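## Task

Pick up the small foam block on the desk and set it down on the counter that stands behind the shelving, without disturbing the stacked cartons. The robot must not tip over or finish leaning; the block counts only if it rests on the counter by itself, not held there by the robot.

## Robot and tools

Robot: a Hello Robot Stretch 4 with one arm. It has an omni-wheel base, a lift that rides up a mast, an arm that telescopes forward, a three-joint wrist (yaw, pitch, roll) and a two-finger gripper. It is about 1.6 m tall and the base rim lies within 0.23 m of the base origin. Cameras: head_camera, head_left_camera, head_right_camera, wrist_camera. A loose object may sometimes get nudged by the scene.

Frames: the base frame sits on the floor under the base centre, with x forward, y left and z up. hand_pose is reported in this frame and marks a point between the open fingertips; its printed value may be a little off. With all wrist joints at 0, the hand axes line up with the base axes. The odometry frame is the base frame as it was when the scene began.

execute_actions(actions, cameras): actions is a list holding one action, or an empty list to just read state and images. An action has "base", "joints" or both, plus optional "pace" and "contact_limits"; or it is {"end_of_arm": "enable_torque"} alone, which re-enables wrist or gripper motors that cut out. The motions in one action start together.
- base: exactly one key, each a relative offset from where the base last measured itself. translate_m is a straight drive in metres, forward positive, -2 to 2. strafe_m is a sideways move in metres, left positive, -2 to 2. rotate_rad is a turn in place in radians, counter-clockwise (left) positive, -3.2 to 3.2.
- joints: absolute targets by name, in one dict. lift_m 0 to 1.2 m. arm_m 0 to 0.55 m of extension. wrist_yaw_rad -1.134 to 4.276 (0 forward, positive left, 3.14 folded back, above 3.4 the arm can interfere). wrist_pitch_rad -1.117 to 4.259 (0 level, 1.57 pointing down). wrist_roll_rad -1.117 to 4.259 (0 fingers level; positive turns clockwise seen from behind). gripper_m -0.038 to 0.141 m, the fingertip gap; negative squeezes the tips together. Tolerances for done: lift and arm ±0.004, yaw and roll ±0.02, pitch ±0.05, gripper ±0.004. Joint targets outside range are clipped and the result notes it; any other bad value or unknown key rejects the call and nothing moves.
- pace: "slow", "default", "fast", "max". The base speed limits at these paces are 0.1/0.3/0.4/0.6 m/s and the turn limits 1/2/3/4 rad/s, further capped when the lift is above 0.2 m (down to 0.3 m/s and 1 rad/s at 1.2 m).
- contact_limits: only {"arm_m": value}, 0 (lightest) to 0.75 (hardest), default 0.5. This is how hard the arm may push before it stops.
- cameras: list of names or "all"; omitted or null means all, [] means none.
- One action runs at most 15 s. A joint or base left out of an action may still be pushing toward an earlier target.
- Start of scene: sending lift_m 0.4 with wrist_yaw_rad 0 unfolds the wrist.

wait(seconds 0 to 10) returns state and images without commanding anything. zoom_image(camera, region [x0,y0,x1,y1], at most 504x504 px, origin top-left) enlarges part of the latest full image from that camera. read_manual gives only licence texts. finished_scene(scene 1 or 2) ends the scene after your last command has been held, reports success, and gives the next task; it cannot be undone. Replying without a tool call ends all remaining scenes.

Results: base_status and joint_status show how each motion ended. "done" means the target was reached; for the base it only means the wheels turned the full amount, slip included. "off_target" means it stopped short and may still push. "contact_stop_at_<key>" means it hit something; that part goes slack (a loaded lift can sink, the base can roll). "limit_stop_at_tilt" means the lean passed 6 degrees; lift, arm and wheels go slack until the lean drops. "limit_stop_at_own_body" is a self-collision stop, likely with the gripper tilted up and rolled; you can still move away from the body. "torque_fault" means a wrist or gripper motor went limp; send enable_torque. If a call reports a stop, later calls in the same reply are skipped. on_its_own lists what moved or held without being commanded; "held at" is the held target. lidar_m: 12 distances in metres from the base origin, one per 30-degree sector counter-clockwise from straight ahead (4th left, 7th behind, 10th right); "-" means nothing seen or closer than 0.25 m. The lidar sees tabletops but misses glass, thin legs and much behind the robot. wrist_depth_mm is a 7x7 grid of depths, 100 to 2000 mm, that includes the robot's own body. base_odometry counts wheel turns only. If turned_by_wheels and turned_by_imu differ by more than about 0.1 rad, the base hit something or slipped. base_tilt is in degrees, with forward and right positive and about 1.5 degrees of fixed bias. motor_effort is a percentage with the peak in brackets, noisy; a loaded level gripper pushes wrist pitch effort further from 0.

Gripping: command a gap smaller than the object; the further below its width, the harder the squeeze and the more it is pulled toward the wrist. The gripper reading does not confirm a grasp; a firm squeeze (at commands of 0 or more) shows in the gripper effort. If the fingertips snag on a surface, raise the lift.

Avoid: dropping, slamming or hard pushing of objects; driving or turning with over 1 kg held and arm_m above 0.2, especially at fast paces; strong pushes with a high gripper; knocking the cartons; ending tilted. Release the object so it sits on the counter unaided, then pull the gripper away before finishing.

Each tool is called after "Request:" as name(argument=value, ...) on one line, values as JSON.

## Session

Request:
execute_actions(actions=[])

Scene clock: 0.00 s.
base_odometry: x=+0.000 y=+0.000 heading=+0.000 (m, m, rad; odometry frame)
turned_by_wheels: +0.000 (rad since the last result)
turned_by_imu: +0.000 (rad since the last result)
base_tilt: forward=+0.3 right=-1.0 (deg)
lidar_m: 0.77 0.78 0.91 1.33 1.34 1.53 1.75 0.96 1.11 2.36 1.72 1.05
base_status: not commanded
joint_positions: lift_m=+0.264 arm_m=+0.001 wrist_yaw_rad=+3.127 wrist_pitch_rad=+0.017 wrist_roll_rad=-0.017 gripper_m=+0.057
joint_status: not commanded
motor_effort: lift_m=+19 arm_m=+0 wrist_yaw_rad=+0 wrist_pitch_rad=-4 wrist_roll_rad=+1 gripper_m=-2 wheel_0=+0 wheel_1=+0 wheel_2=+0 (%)
hand_pose: x=-0.1155 y=+0.0917 z=+0.4376 quat_wxyz=(+0.007, -0.009, -0.008, +1.000) (m; base frame)
wrist_depth_mm: - 134 1921 1983 - 1756 1336 / - 120 166 1983 - 1756 1366 / - 122 170 - - 1808 1366 / 137 137 1921 - - 1808 1397 / 227 1808 1921 - - 1808 1397 / 1281 1397 194 1464 196 1366 1308 / 591 991 1098 - 1042 946 960
pictures: head_camera, head_left_camera, head_right_camera, wrist_camera
Images, in order (width x height): head_camera 420x560, head_left_camera 420x672, head_right_camera 420x672, wrist_camera 616x392.

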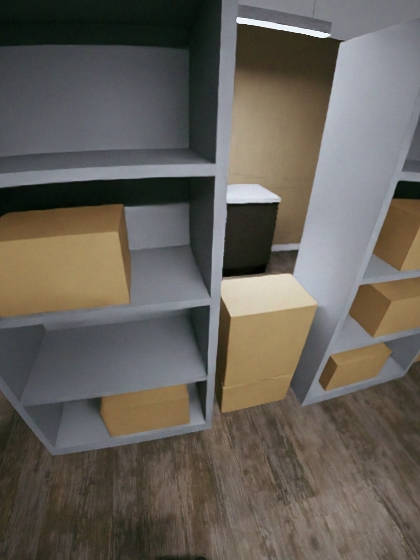

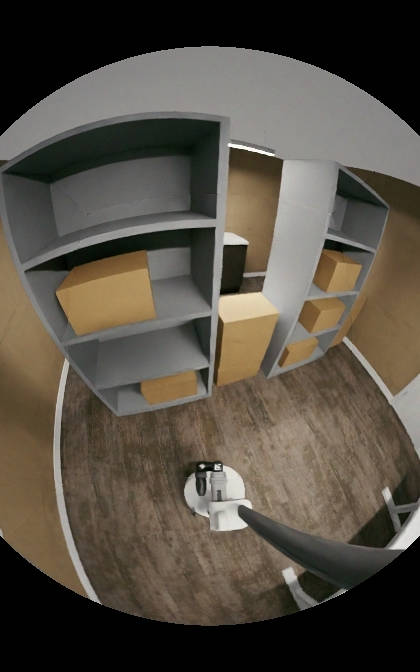

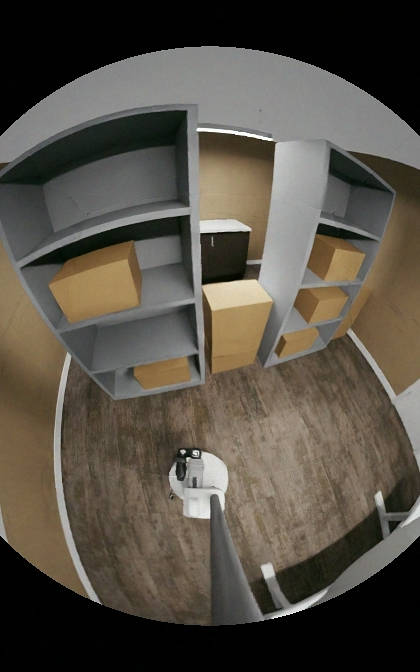

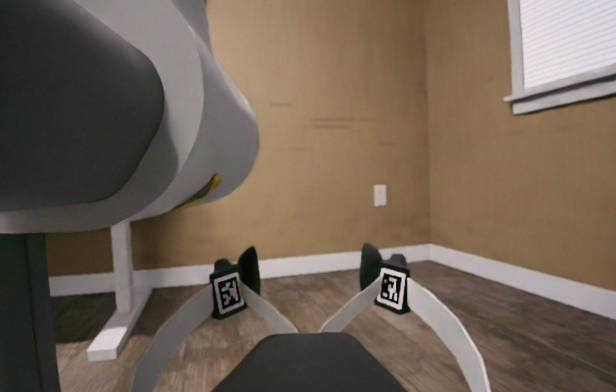

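Request:
execute_actions(actions=[{"base":{"rotate_rad":-2.4},"joints":{"lift_m":0.85,"wrist_yaw_rad":0,"wrist_pitch_rad":0.6,"gripper_m":0.135},"pace":"fast"}], cameras=["wrist_camera","head_camera"])

Scene clock: 5.40 s.
base_odometry: x=+0.000 y=+0.000 heading=-2.400 (m, m, rad; odometry frame)
turned_by_wheels: -2.400 (rad since the last result)
turned_by_imu: -2.362 (rad since the last result)
base_tilt: forward=+0.3 right=-1.0 (deg)
lidar_m: 0.98 1.34 2.36 1.29 0.95 0.80 0.84 1.43 1.32 1.32 1.78 0.95
base_status: done
joint_positions: lift_m=+0.850 arm_m=+0.001 wrist_yaw_rad=+0.001 wrist_pitch_rad=+0.602 wrist_roll_rad=-0.017 gripper_m=+0.135
joint_status: all done
motor_effort: lift_m=+23(27) arm_m=+0(0) wrist_yaw_rad=-2(7) wrist_pitch_rad=-4(4) wrist_roll_rad=+2(2) gripper_m=+1(2) wheel_0=+1(9) wheel_1=+1(9) wheel_2=+1(8) (%)
hand_pose: x=+0.4095 y=-0.0873 z=+0.8646 quat_wxyz=(+0.955, -0.008, +0.296, +0.003) (m; base frame)
wrist_depth_mm: - 1537 1464 1464 1308 1281 1182 / - 1661 1042 931 904 1397 1281 / - - - 1921 1661 1537 1397 / 1863 1808 1808 1808 1708 1618 1499 / 1537 1499 1537 1464 1430 1430 1430 / 1281 1205 1205 1255 1182 1182 1205 / 1118 1098 1138 - 1118 1060 1060
pictures: head_camera, wrist_camera
Images, in order (width x height): head_camera 420x560, wrist_camera 616x392.

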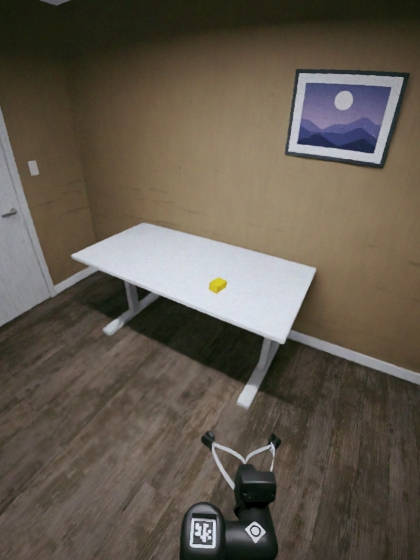

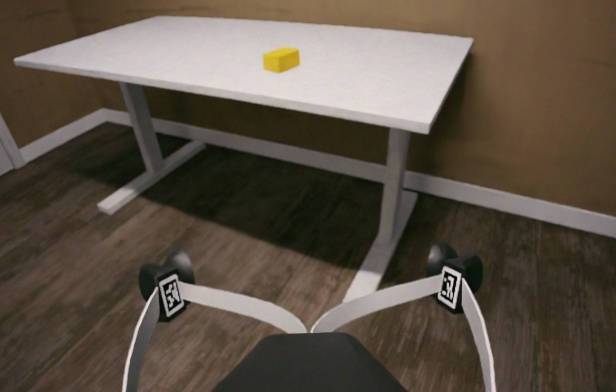

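Request:
execute_actions(actions=[{"base":{"strafe_m":0.18},"joints":{"wrist_yaw_rad":-0.6,"arm_m":0.3},"pace":"fast"}], cameras=[])

Request:
execute_actions(actions=[{"base":{"translate_m":0.55},"joints":{"arm_m":0.38},"pace":"fast"}], cameras=["wrist_camera","head_camera"])

Scene clock: 11.97 s.
base_odometry: x=+0.122 y=-0.133 heading=-2.400 (m, m, rad; odometry frame)
turned_by_wheels: +0.000 (rad since the last result)
turned_by_imu: -0.002 (rad since the last result)
base_tilt: forward=+0.2 right=-0.9 (deg)
lidar_m: 1.06 1.46 2.21 1.17 0.85 0.71 0.76 0.97 1.49 1.47 1.93 1.00
base_status: done
joint_positions: lift_m=+0.850 arm_m=+0.299 wrist_yaw_rad=-0.600 wrist_pitch_rad=+0.602 wrist_roll_rad=-0.017 gripper_m=+0.135
joint_status: all done
motor_effort: lift_m=+23(23) arm_m=+8(9) wrist_yaw_rad=-1(6) wrist_pitch_rad=-4(3) wrist_roll_rad=+2(2) gripper_m=-1(1) wheel_0=+2(11) wheel_1=-1(11) wheel_2=+1(0) (%)
hand_pose: x=+0.6164 y=-0.2064 z=+0.8646 quat_wxyz=(+0.913, +0.080, +0.286, -0.280) (m; base frame)
wrist_depth_mm: 1182 1229 1255 1281 1366 1397 1464 / 1025 976 946 1008 1464 1537 1576 / 715 715 691 691 1661 1756 1808 / 1537 1618 1661 1708 1756 1708 1756 / 1537 1537 1464 1499 1464 1430 1430 / 1255 1205 1205 1229 1182 1182 1229 / 1098 1098 1118 - 1118 1078 1060
pictures: none
No camera images: the call's "cameras" was empty. Leave "cameras" out to get every camera's image.

Scene clock: 14.80 s.
base_odometry: x=-0.284 y=-0.504 heading=-2.399 (m, m, rad; odometry frame)
turned_by_wheels: +0.000 (rad since the last result)
turned_by_imu: +0.000 (rad since the last result)
base_tilt: forward=+0.3 right=-1.1 (deg)
lidar_m: 0.57 0.73 1.95 2.02 1.31 1.23 1.28 1.87 1.67 1.76 0.55 0.54
base_status: done
joint_positions: lift_m=+0.850 arm_m=+0.379 wrist_yaw_rad=-0.600 wrist_pitch_rad=+0.602 wrist_roll_rad=-0.017 gripper_m=+0.135
joint_status: all done
motor_effort: lift_m=+23(23) arm_m=+8(8) wrist_yaw_rad=+0(1) wrist_pitch_rad=-2(4) wrist_roll_rad=+2(1) gripper_m=+2(1) wheel_0=+1(7) wheel_1=+1(6) wheel_2=+0(10) (%)
hand_pose: x=+0.6964 y=-0.2064 z=+0.8646 quat_wxyz=(+0.913, +0.080, +0.286, -0.280) (m; base frame)
wrist_depth_mm: 683 715 741 768 798 820 842 / 741 768 798 820 854 891 917 / 723 707 691 676 676 668 1025 / 559 554 549 539 535 530 525 / 459 452 452 449 445 436 430 / 384 364 320 338 359 359 366 / 338 334 329 - 336 325 327
pictures: head_camera, wrist_camera
Images, in order (width x height): head_camera 420x560, wrist_camera 616x392.

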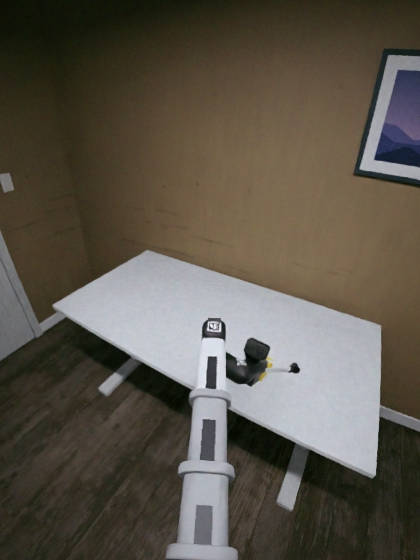

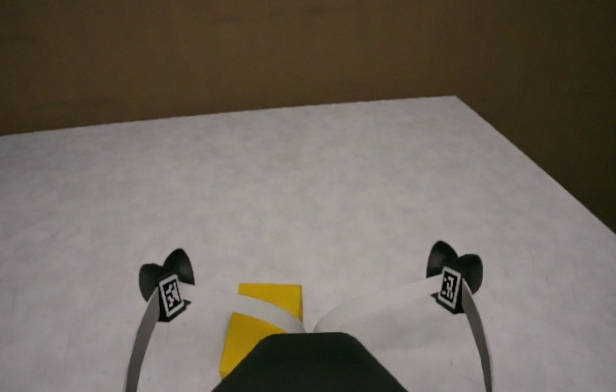

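Request:
execute_actions(actions=[{"base":{"strafe_m":0.025},"joints":{"arm_m":0.405,"lift_m":0.8}}], cameras=["wrist_camera"])

Request:
execute_actions(actions=[{"joints":{"lift_m":0.74}}], cameras=["wrist_camera"])

Scene clock: 19.60 s.
base_odometry: x=-0.267 y=-0.523 heading=-2.399 (m, m, rad; odometry frame)
turned_by_wheels: +0.000 (rad since the last result)
turned_by_imu: -0.002 (rad since the last result)
base_tilt: forward=+0.4 right=-0.9 (deg)
lidar_m: 0.55 0.77 1.92 2.01 1.30 1.21 1.27 1.62 1.71 1.77 0.58 0.54
base_status: done
joint_positions: lift_m=+0.800 arm_m=+0.404 wrist_yaw_rad=-0.600 wrist_pitch_rad=+0.602 wrist_roll_rad=-0.017 gripper_m=+0.135
joint_status: all done
motor_effort: lift_m=+15(23) arm_m=+8(8) wrist_yaw_rad=+0(0) wrist_pitch_rad=-3(3) wrist_roll_rad=+1(1) gripper_m=-2(0) wheel_0=+1(6) wheel_1=-2(8) wheel_2=+0(0) (%)
hand_pose: x=+0.7213 y=-0.2064 z=+0.8152 quat_wxyz=(+0.913, +0.080, +0.286, -0.280) (m; base frame)
wrist_depth_mm: 683 707 732 750 788 809 831 / 732 750 759 778 768 842 917 / 609 597 591 574 564 559 559 / 473 466 462 459 452 445 442 / 387 384 382 317 373 368 364 / 325 306 306 268 301 304 309 / 285 282 289 - 283 274 274
pictures: wrist_camera
Images, in order (width x height): wrist_camera 616x392.

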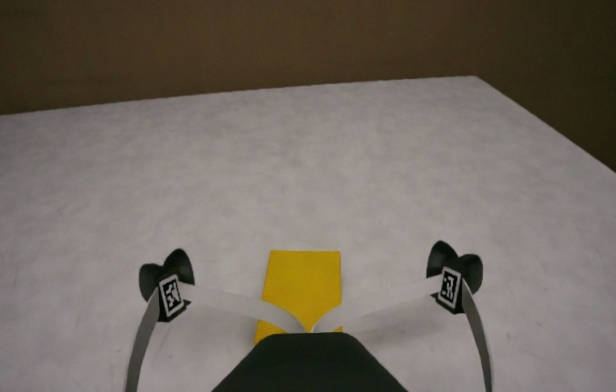

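Scene clock: 20.77 s.
base_odometry: x=-0.267 y=-0.523 heading=-2.399 (m, m, rad; odometry frame)
turned_by_wheels: +0.000 (rad since the last result)
turned_by_imu: +0.000 (rad since the last result)
base_tilt: forward=+0.4 right=-1.1 (deg)
lidar_m: 0.58 0.78 1.92 1.99 1.30 1.21 1.24 1.59 1.72 1.78 0.58 0.54
base_status: not commanded
joint_positions: lift_m=+0.740 arm_m=+0.404 wrist_yaw_rad=-0.600 wrist_pitch_rad=+0.602 wrist_roll_rad=-0.017 gripper_m=+0.135
joint_status: all done
motor_effort: lift_m=+15(14) arm_m=+8(8) wrist_yaw_rad=+0(0) wrist_pitch_rad=-3(4) wrist_roll_rad=+2(1) gripper_m=-1(1) wheel_0=+1(1) wheel_1=-3(2) wheel_2=+0(0) (%)
hand_pose: x=+0.7213 y=-0.2064 z=+0.7552 quat_wxyz=(+0.913, +0.080, +0.286, -0.280) (m; base frame)
wrist_depth_mm: 676 707 732 750 778 798 831 / 668 647 621 603 591 591 878 / 473 466 455 445 439 436 433 / 368 364 359 279 349 345 342 / 300 298 287 231 290 286 285 / 253 238 236 210 235 236 242 / 221 219 224 - 220 213 213
pictures: wrist_camera
Images, in order (width x height): wrist_camera 616x392.

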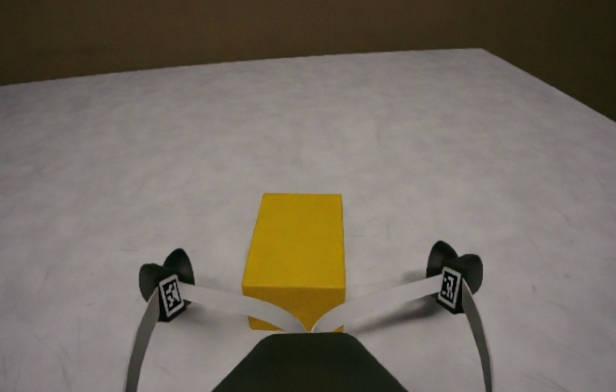

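Request:
execute_actions(actions=[{"joints":{"lift_m":0.732,"arm_m":0.42,"gripper_m":0.01}}], cameras=["wrist_camera"])

Request:
execute_actions(actions=[{"joints":{"lift_m":0.8}}], cameras=["wrist_camera"])

Scene clock: 26.87 s.
base_odometry: x=-0.267 y=-0.523 heading=-2.399 (m, m, rad; odometry frame)
turned_by_wheels: +0.000 (rad since the last result)
turned_by_imu: -0.002 (rad since the last result)
base_tilt: forward=+0.5 right=-0.9 (deg)
lidar_m: 0.57 0.75 1.91 1.99 1.29 1.20 1.26 1.63 1.73 1.77 0.58 0.53
base_status: not commanded
joint_positions: lift_m=+0.732 arm_m=+0.419 wrist_yaw_rad=-0.600 wrist_pitch_rad=+0.602 wrist_roll_rad=-0.017 gripper_m=+0.011
joint_status: all done
motor_effort: lift_m=+15(13) arm_m=+8(8) wrist_yaw_rad=+0(0) wrist_pitch_rad=-4(5) wrist_roll_rad=+2(1) gripper_m=-22(21) wheel_0=+1(1) wheel_1=-3(2) wheel_2=+0(0) (%)
hand_pose: x=+0.7363 y=-0.2064 z=+0.7472 quat_wxyz=(+0.913, +0.080, +0.286, -0.280) (m; base frame)
wrist_depth_mm: 661 691 715 741 768 788 820 / 640 615 597 580 574 569 723 / 452 445 436 427 421 418 415 / 353 347 343 250 338 332 329 / 289 286 285 207 268 276 273 / 243 243 182 186 185 227 232 / 212 209 215 - 211 204 204
pictures: wrist_camera
Images, in order (width x height): wrist_camera 616x392.

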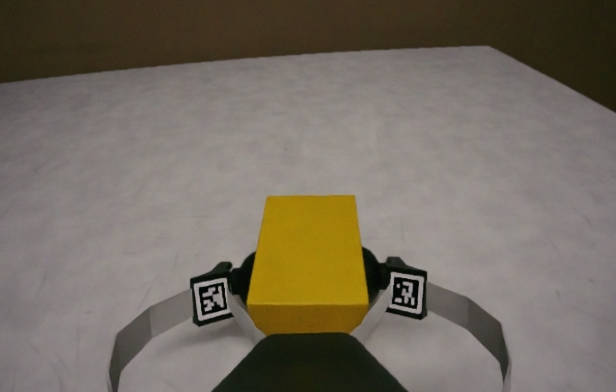

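Scene clock: 28.10 s.
base_odometry: x=-0.267 y=-0.523 heading=-2.399 (m, m, rad; odometry frame)
turned_by_wheels: +0.000 (rad since the last result)
turned_by_imu: -0.001 (rad since the last result)
base_tilt: forward=+0.3 right=-1.0 (deg)
lidar_m: 0.56 0.75 1.92 2.00 1.28 1.19 1.24 1.62 1.72 1.77 0.58 0.53
base_status: not commanded
joint_positions: lift_m=+0.800 arm_m=+0.419 wrist_yaw_rad=-0.600 wrist_pitch_rad=+0.602 wrist_roll_rad=-0.017 gripper_m=+0.011
joint_status: all done
motor_effort: lift_m=+24(25) arm_m=+8(8) wrist_yaw_rad=+0(0) wrist_pitch_rad=-4(5) wrist_roll_rad=+2(2) gripper_m=-25(24) wheel_0=+1(1) wheel_1=-3(2) wheel_2=+0(0) (%)
hand_pose: x=+0.7363 y=-0.2064 z=+0.8145 quat_wxyz=(+0.913, +0.080, +0.286, -0.280) (m; base frame)
wrist_depth_mm: 668 683 715 732 768 788 820 / 723 732 750 778 759 820 904 / 609 597 580 574 564 559 559 / 469 466 459 250 449 442 439 / 387 382 382 207 359 368 364 / 325 324 183 185 185 303 310 / 283 281 289 - 283 272 272
pictures: wrist_camera
Images, in order (width x height): wrist_camera 616x392.

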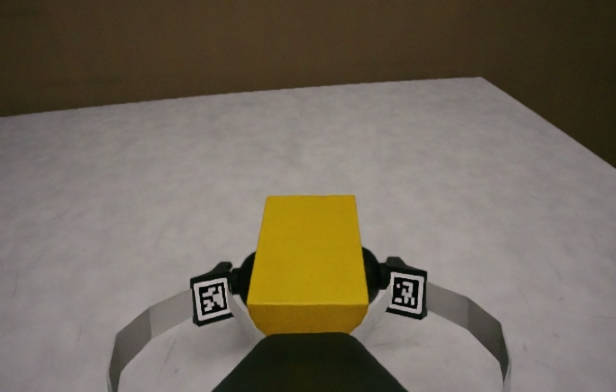

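Request:
execute_actions(actions=[{"base":{"rotate_rad":2.66},"joints":{"arm_m":0,"wrist_yaw_rad":0}}], cameras=["head_left_camera"])

Request:
execute_actions(actions=[{"base":{"strafe_m":1.35},"pace":"fast","joints":{"lift_m":1.02}}], cameras=["head_left_camera","head_camera"])

Scene clock: 36.33 s.
base_odometry: x=-0.267 y=-0.523 heading=+0.260 (m, m, rad; odometry frame)
turned_by_wheels: +2.660 (rad since the last result)
turned_by_imu: +2.614 (rad since the last result)
base_tilt: forward=+0.4 right=-1.0 (deg)
lidar_m: 1.23 1.25 1.83 1.74 1.82 0.54 0.55 0.58 0.78 1.92 1.76 1.30
base_status: done
joint_positions: lift_m=+0.800 arm_m=+0.002 wrist_yaw_rad=+0.000 wrist_pitch_rad=+0.602 wrist_roll_rad=-0.017 gripper_m=+0.011
joint_status: all done
motor_effort: lift_m=+23(24) arm_m=-8(9) wrist_yaw_rad=-1(7) wrist_pitch_rad=-5(4) wrist_roll_rad=+1(2) gripper_m=-23(23) wheel_0=+0(8) wheel_1=+0(9) wheel_2=+0(9) (%)
hand_pose: x=+0.4109 y=-0.0873 z=+0.8145 quat_wxyz=(+0.955, -0.008, +0.297, +0.003) (m; base frame)
wrist_depth_mm: 1336 1336 1008 1008 1008 1336 976 / 1430 1397 1098 1078 1098 1229 1042 / 1182 1160 1255 1205 1229 1308 1281 / 1464 1255 1308 250 1366 1281 1281 / 1366 1366 1366 208 1336 1366 1366 / 1229 1229 183 186 185 1118 1138 / 1060 1042 1098 - 1060 1025 1008
pictures: head_left_camera
Images, in order (width x height): head_left_camera 420x672.

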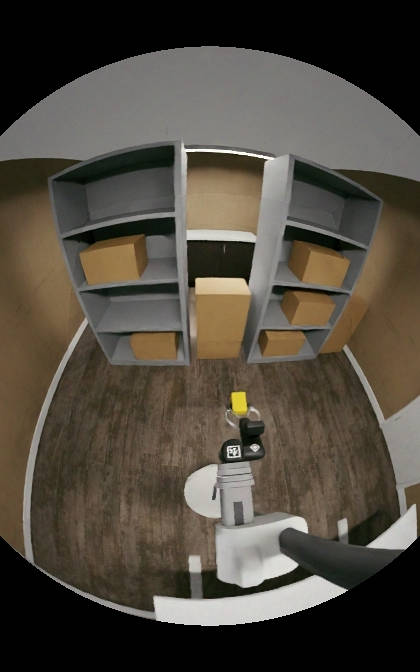

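Scene clock: 41.07 s.
base_odometry: x=-0.615 y=+0.782 heading=+0.261 (m, m, rad; odometry frame)
turned_by_wheels: +0.000 (rad since the last result)
turned_by_imu: -0.004 (rad since the last result)
base_tilt: forward=+0.4 right=-1.0 (deg)
lidar_m: 1.21 0.61 0.40 0.36 0.38 0.54 1.37 1.44 1.19 2.22 1.85 1.21
base_status: done
joint_positions: lift_m=+1.020 arm_m=+0.002 wrist_yaw_rad=+0.000 wrist_pitch_rad=+0.602 wrist_roll_rad=-0.017 gripper_m=+0.011
joint_status: all done
motor_effort: lift_m=+23(25) arm_m=-8(8) wrist_yaw_rad=+0(1) wrist_pitch_rad=-5(5) wrist_roll_rad=+1(1) gripper_m=-22(24) wheel_0=+3(11) wheel_1=-1(11) wheel_2=+2(1) (%)
hand_pose: x=+0.4109 y=-0.0874 z=+1.0345 quat_wxyz=(+0.955, -0.008, +0.297, +0.003) (m; base frame)
wrist_depth_mm: 768 1138 - - 946 917 904 / 768 1160 - - 1464 1464 1397 / 768 1138 - - 1366 1397 1366 / 741 1118 - 250 1336 1336 1308 / 750 1098 1708 208 1537 1397 1464 / 741 931 183 186 185 1366 1430 / 723 917 1336 - 1308 1255 1229
pictures: head_camera, head_left_camera
Images, in order (width x height): head_camera 420x560, head_left_camera 420x672.

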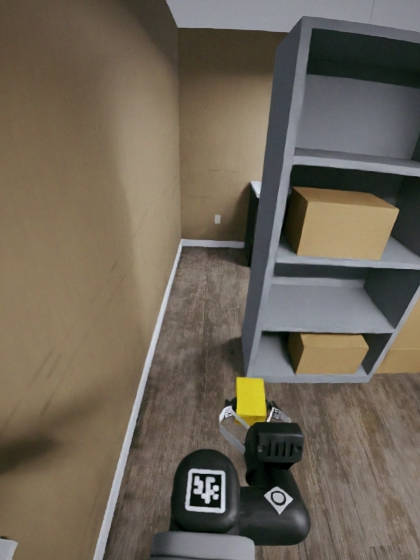

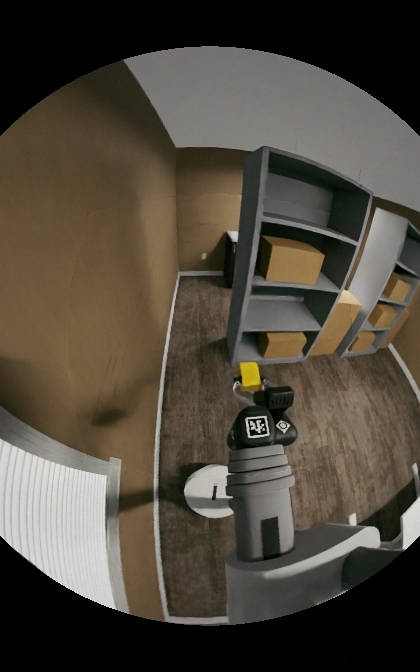

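Request:
execute_actions(actions=[{"base":{"strafe_m":0.05}}], cameras=[])

Request:
execute_actions(actions=[{"base":{"translate_m":0.95},"pace":"fast"}], cameras=["head_right_camera","head_camera"])

Scene clock: 45.80 s.
base_odometry: x=-0.628 y=+0.830 heading=+0.261 (m, m, rad; odometry frame)
turned_by_wheels: +0.000 (rad since the last result)
turned_by_imu: -0.002 (rad since the last result)
base_tilt: forward=+0.3 right=-0.9 (deg)
lidar_m: 1.24 0.55 0.34 0.33 0.35 0.49 1.37 1.42 1.23 2.19 1.83 1.25
base_status: done
joint_positions: lift_m=+1.020 arm_m=+0.002 wrist_yaw_rad=+0.000 wrist_pitch_rad=+0.602 wrist_roll_rad=-0.017 gripper_m=+0.011
joint_status: not commanded
motor_effort: lift_m=+23(23) arm_m=-8(8) wrist_yaw_rad=-1(0) wrist_pitch_rad=-4(5) wrist_roll_rad=+2(2) gripper_m=-24(22) wheel_0=+0(10) wheel_1=+1(7) wheel_2=+1(0) (%)
hand_pose: x=+0.4109 y=-0.0874 z=+1.0345 quat_wxyz=(+0.955, -0.008, +0.297, +0.003) (m; base frame)
wrist_depth_mm: 691 1025 - - 1008 917 904 / 699 1025 - - 1397 1464 1430 / 699 1025 - - 1336 1430 1397 / 668 1008 1921 250 1366 1336 1308 / 683 1008 1576 207 1397 1397 1430 / 668 854 183 186 185 1397 1430 / 654 842 1308 - 1281 1255 1255
pictures: none
No camera images: the call's "cameras" was empty. Leave "cameras" out to get every camera's image.

Scene clock: 49.97 s.
base_odometry: x=+0.290 y=+1.075 heading=+0.261 (m, m, rad; odometry frame)
turned_by_wheels: +0.000 (rad since the last result)
turned_by_imu: +0.001 (rad since the last result)
base_tilt: forward=+0.4 right=-1.0 (deg)
lidar_m: 1.66 0.56 0.40 0.37 0.39 0.57 1.44 1.87 2.13 1.03 0.37 0.39
base_status: done
joint_positions: lift_m=+1.020 arm_m=+0.002 wrist_yaw_rad=+0.000 wrist_pitch_rad=+0.602 wrist_roll_rad=-0.017 gripper_m=+0.011
joint_status: not commanded
motor_effort: lift_m=+23(23) arm_m=-8(8) wrist_yaw_rad=+0(1) wrist_pitch_rad=-5(4) wrist_roll_rad=+1(1) gripper_m=-24(22) wheel_0=+2(6) wheel_1=+0(6) wheel_2=+2(12) (%)
hand_pose: x=+0.4109 y=-0.0874 z=+1.0345 quat_wxyz=(+0.955, -0.008, +0.297, +0.003) (m; base frame)
wrist_depth_mm: 723 1078 1983 - 1576 410 298 / 715 1060 - - 1708 418 303 / 715 1060 - - 1863 424 300 / 691 1025 1983 250 1983 430 303 / 699 1025 1618 208 627 436 306 / 691 866 183 186 185 355 315 / 683 878 1308 - 820 439 314
pictures: head_camera, head_right_camera
Images, in order (width x height): head_camera 420x560, head_right_camera 420x672.

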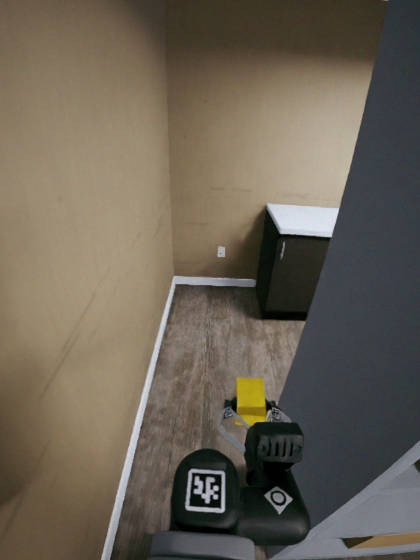

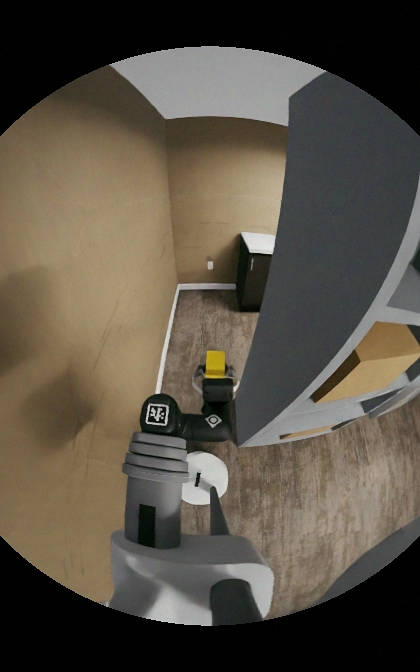

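Request:
execute_actions(actions=[{"base":{"rotate_rad":0.05}}], cameras=[])

Request:
execute_actions(actions=[{"base":{"translate_m":1.05},"pace":"fast"}], cameras=[])

Request:
execute_actions(actions=[{"base":{"rotate_rad":-0.65}}], cameras=["wrist_camera","head_camera"])

Scene clock: 54.50 s.
base_odometry: x=+0.290 y=+1.075 heading=+0.311 (m, m, rad; odometry frame)
turned_by_wheels: +0.050 (rad since the last result)
turned_by_imu: +0.047 (rad since the last result)
base_tilt: forward=+0.3 right=-1.0 (deg)
lidar_m: 1.38 0.54 0.40 0.36 0.39 0.58 1.81 1.91 2.34 0.84 0.36 0.42
base_status: done
joint_positions: lift_m=+1.020 arm_m=+0.002 wrist_yaw_rad=+0.000 wrist_pitch_rad=+0.602 wrist_roll_rad=-0.017 gripper_m=+0.011
joint_status: not commanded
motor_effort: lift_m=+23(23) arm_m=-8(8) wrist_yaw_rad=+0(1) wrist_pitch_rad=-5(5) wrist_roll_rad=+1(1) gripper_m=-23(25) wheel_0=-2(3) wheel_1=+0(4) wheel_2=-3(4) (%)
hand_pose: x=+0.4109 y=-0.0874 z=+1.0345 quat_wxyz=(+0.955, -0.008, +0.297, +0.003) (m; base frame)
wrist_depth_mm: 654 917 1756 - 1863 1499 342 / 654 946 1808 - 1983 1576 338 / 654 946 1808 - 1983 1661 342 / 640 946 1808 250 1983 504 342 / 647 931 1430 208 1661 500 342 / 647 809 182 186 185 402 342 / 640 798 1308 - 1255 496 347
pictures: none
No camera images: the call's "cameras" was empty. Leave "cameras" out to get every camera's image.

Scene clock: 58.97 s.
base_odometry: x=+1.290 y=+1.396 heading=+0.311 (m, m, rad; odometry frame)
turned_by_wheels: +0.000 (rad since the last result)
turned_by_imu: +0.001 (rad since the last result)
base_tilt: forward=+0.3 right=-1.0 (deg)
lidar_m: 1.25 0.48 0.36 0.33 0.37 0.54 1.76 0.47 0.49 1.86 1.00 0.88
base_status: done
joint_positions: lift_m=+1.020 arm_m=+0.002 wrist_yaw_rad=+0.000 wrist_pitch_rad=+0.602 wrist_roll_rad=-0.017 gripper_m=+0.011
joint_status: not commanded
motor_effort: lift_m=+23(23) arm_m=-8(8) wrist_yaw_rad=+0(1) wrist_pitch_rad=-5(4) wrist_roll_rad=+2(1) gripper_m=-23(24) wheel_0=+0(7) wheel_1=+1(5) wheel_2=+2(9) (%)
hand_pose: x=+0.4108 y=-0.0874 z=+1.0345 quat_wxyz=(+0.955, -0.008, +0.297, +0.003) (m; base frame)
wrist_depth_mm: 597 842 1042 1042 1025 1025 991 / 597 854 1138 1138 1118 991 842 / 603 866 1255 1255 1255 960 676 / 585 866 1397 250 1397 960 640 / 603 866 1308 206 1430 976 707 / 597 750 183 186 185 820 809 / 591 741 1255 - 1308 991 946
pictures: none
No camera images: the call's "cameras" was empty. Leave "cameras" out to get every camera's image.

Scene clock: 60.57 s.
base_odometry: x=+1.290 y=+1.396 heading=-0.339 (m, m, rad; odometry frame)
turned_by_wheels: -0.650 (rad since the last result)
turned_by_imu: -0.640 (rad since the last result)
base_tilt: forward=+0.3 right=-1.0 (deg)
lidar_m: 0.89 1.32 0.55 0.38 0.34 0.34 0.47 1.05 0.50 0.46 0.96 1.17
base_status: done
joint_positions: lift_m=+1.020 arm_m=+0.002 wrist_yaw_rad=+0.000 wrist_pitch_rad=+0.602 wrist_roll_rad=-0.017 gripper_m=+0.011
joint_status: not commanded
motor_effort: lift_m=+23(23) arm_m=-8(8) wrist_yaw_rad=+0(0) wrist_pitch_rad=-5(6) wrist_roll_rad=+2(2) gripper_m=-22(25) wheel_0=+0(7) wheel_1=+2(7) wheel_2=+0(5) (%)
hand_pose: x=+0.4108 y=-0.0874 z=+1.0345 quat_wxyz=(+0.955, -0.008, +0.297, +0.003) (m; base frame)
wrist_depth_mm: 931 1042 1182 1308 1281 1255 1397 / 976 1118 960 866 946 1182 1537 / 1042 1182 891 842 1042 1336 1983 / 1118 1281 1098 250 1160 1618 - / 1229 1397 1255 207 1281 1708 1661 / 1308 1430 182 186 185 1397 1430 / 1281 1281 1308 - 1281 1255 1229
pictures: head_camera, wrist_camera
Images, in order (width x height): head_camera 420x560, wrist_camera 616x392.

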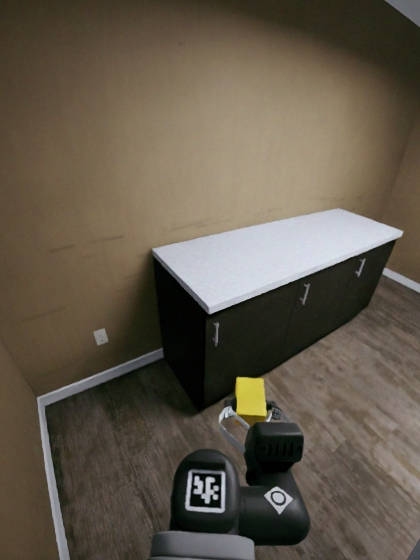

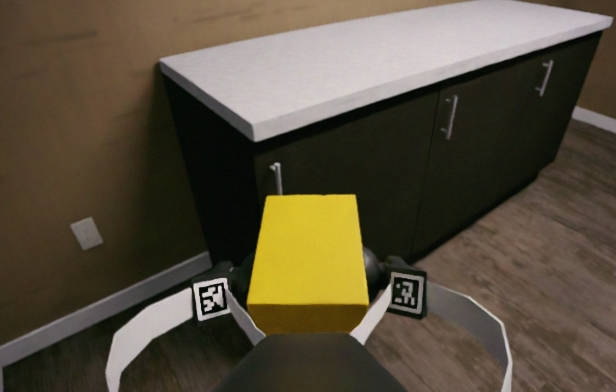

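Request:
execute_actions(actions=[{"base":{"translate_m":0.42},"joints":{"arm_m":0.42},"pace":"fast"}], cameras=["wrist_camera","head_camera"])

Scene clock: 65.87 s.
base_odometry: x=+1.686 y=+1.257 heading=-0.339 (m, m, rad; odometry frame)
turned_by_wheels: +0.000 (rad since the last result)
turned_by_imu: -0.001 (rad since the last result)
base_tilt: forward=+0.4 right=-1.0 (deg)
lidar_m: 0.44 0.75 0.96 0.63 0.57 0.60 0.80 0.68 0.67 0.88 1.98 0.61
base_status: done
joint_positions: lift_m=+1.020 arm_m=+0.419 wrist_yaw_rad=+0.000 wrist_pitch_rad=+0.602 wrist_roll_rad=-0.017 gripper_m=+0.011
joint_status: all done
motor_effort: lift_m=+23(23) arm_m=+8(9) wrist_yaw_rad=+0(1) wrist_pitch_rad=-6(5) wrist_roll_rad=+2(1) gripper_m=-22(24) wheel_0=+0(5) wheel_1=+1(7) wheel_2=+0(10) (%)
hand_pose: x=+0.8272 y=-0.0874 z=+1.0345 quat_wxyz=(+0.955, -0.008, +0.297, +0.003) (m; base frame)
wrist_depth_mm: 394 445 512 591 707 878 1078 / 421 469 544 640 759 831 842 / 449 508 580 634 627 615 615 / 477 512 512 250 496 492 484 / 430 421 421 207 397 407 402 / 362 362 183 186 185 334 342 / 315 312 320 - 312 301 304
pictures: head_camera, wrist_camera
Images, in order (width x height): head_camera 420x560, wrist_camera 616x392.

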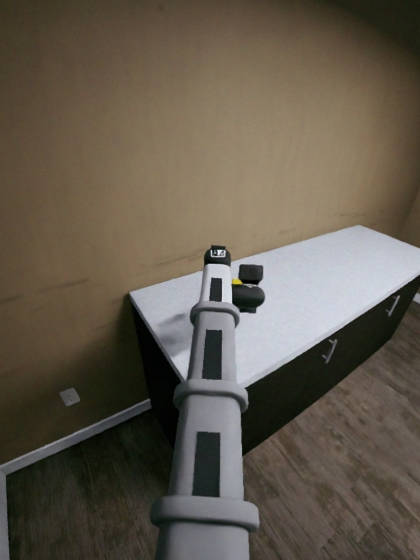

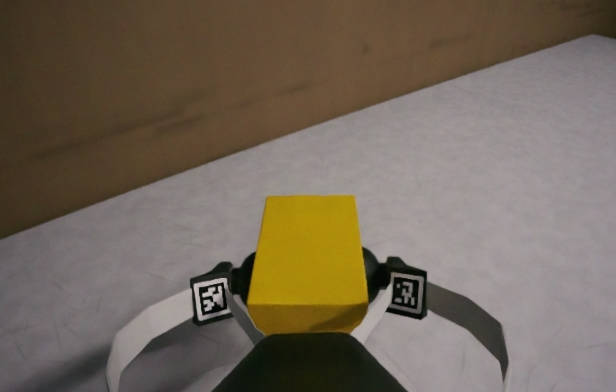

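Request:
execute_actions(actions=[{"joints":{"lift_m":0.923}}], cameras=[])

Request:
execute_actions(actions=[{"joints":{"gripper_m":0.1}}], cameras=[])

Request:
execute_actions(actions=[{"joints":{"lift_m":1.0},"pace":"fast"}], cameras=["wrist_camera"])

Scene clock: 70.80 s.
base_odometry: x=+1.686 y=+1.257 heading=-0.339 (m, m, rad; odometry frame)
turned_by_wheels: +0.000 (rad since the last result)
turned_by_imu: -0.002 (rad since the last result)
base_tilt: forward=+0.4 right=-1.0 (deg)
lidar_m: 0.45 0.77 0.95 0.63 0.57 0.59 0.81 0.67 0.68 0.87 2.00 0.60
base_status: not commanded
joint_positions: lift_m=+0.923 arm_m=+0.419 wrist_yaw_rad=+0.000 wrist_pitch_rad=+0.602 wrist_roll_rad=-0.017 gripper_m=+0.011
joint_status: all done
motor_effort: lift_m=+15(22) arm_m=+8(8) wrist_yaw_rad=+0(0) wrist_pitch_rad=-5(4) wrist_roll_rad=+2(1) gripper_m=-22(24) wheel_0=+0(0) wheel_1=+1(2) wheel_2=+1(0) (%)
hand_pose: x=+0.8272 y=-0.0874 z=+0.9381 quat_wxyz=(+0.955, -0.008, +0.297, +0.003) (m; base frame)
wrist_depth_mm: 397 442 508 591 707 798 842 / 418 473 535 580 569 564 559 / 436 445 436 427 421 418 415 / 353 349 343 251 336 332 327 / 289 287 285 208 270 276 272 / 245 243 182 186 185 227 232 / 213 211 216 - 211 204 204
pictures: none
No camera images: the call's "cameras" was empty. Leave "cameras" out to get every camera's image.

Scene clock: 72.50 s.
base_odometry: x=+1.686 y=+1.257 heading=-0.339 (m, m, rad; odometry frame)
turned_by_wheels: +0.000 (rad since the last result)
turned_by_imu: -0.001 (rad since the last result)
base_tilt: forward=+0.4 right=-1.0 (deg)
lidar_m: 0.45 0.73 0.94 0.62 0.58 0.60 0.81 0.68 0.68 0.88 1.98 0.60
base_status: not commanded
joint_positions: lift_m=+0.923 arm_m=+0.419 wrist_yaw_rad=+0.000 wrist_pitch_rad=+0.602 wrist_roll_rad=-0.017 gripper_m=+0.100
joint_status: all done
motor_effort: lift_m=+15(15) arm_m=+8(8) wrist_yaw_rad=-1(1) wrist_pitch_rad=-5(4) wrist_roll_rad=+2(1) gripper_m=-2(24) wheel_0=+0(0) wheel_1=+1(2) wheel_2=+0(0) (%)
hand_pose: x=+0.8272 y=-0.0874 z=+0.9381 quat_wxyz=(+0.955, -0.008, +0.297, +0.003) (m; base frame)
wrist_depth_mm: 397 445 508 591 707 788 854 / 421 477 535 580 569 569 564 / 430 445 433 427 421 418 413 / 353 349 343 264 336 332 329 / 290 287 285 220 271 276 272 / 245 243 200 198 210 229 232 / 213 211 216 - 212 204 204
pictures: none
No camera images: the call's "cameras" was empty. Leave "cameras" out to get every camera's image.

Scene clock: 73.57 s.
base_odometry: x=+1.686 y=+1.257 heading=-0.339 (m, m, rad; odometry frame)
turned_by_wheels: +0.000 (rad since the last result)
turned_by_imu: +0.000 (rad since the last result)
base_tilt: forward=+0.4 right=-1.0 (deg)
lidar_m: 0.46 0.75 0.95 0.64 0.57 0.62 0.82 0.66 0.68 0.86 1.99 0.61
base_status: not commanded
joint_positions: lift_m=+1.000 arm_m=+0.419 wrist_yaw_rad=+0.000 wrist_pitch_rad=+0.602 wrist_roll_rad=-0.017 gripper_m=+0.100
joint_status: all done
motor_effort: lift_m=+23(26) arm_m=+8(8) wrist_yaw_rad=-1(0) wrist_pitch_rad=-4(5) wrist_roll_rad=+1(2) gripper_m=-2(0) wheel_0=+0(0) wheel_1=+2(1) wheel_2=+0(0) (%)
hand_pose: x=+0.8272 y=-0.0874 z=+1.0145 quat_wxyz=(+0.955, -0.008, +0.297, +0.003) (m; base frame)
wrist_depth_mm: 394 442 508 585 707 878 1060 / 418 473 544 640 741 778 778 / 452 508 569 597 580 580 574 / 466 480 480 469 466 455 452 / 399 399 394 392 384 379 377 / 336 338 200 279 310 319 320 / 294 290 298 - 293 282 285
pictures: wrist_camera
Images, in order (width x height): wrist_camera 616x392.

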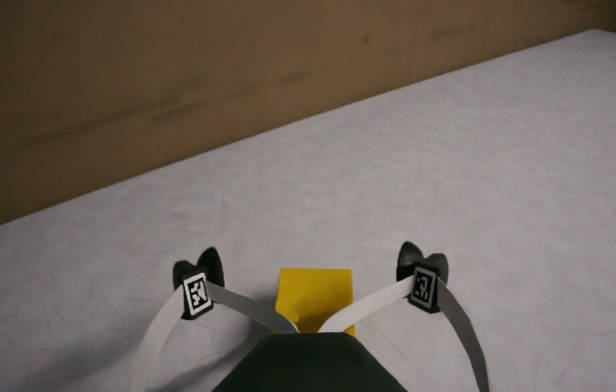

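Request:
finished_scene(scene=2)

The scene is finished: the task was done.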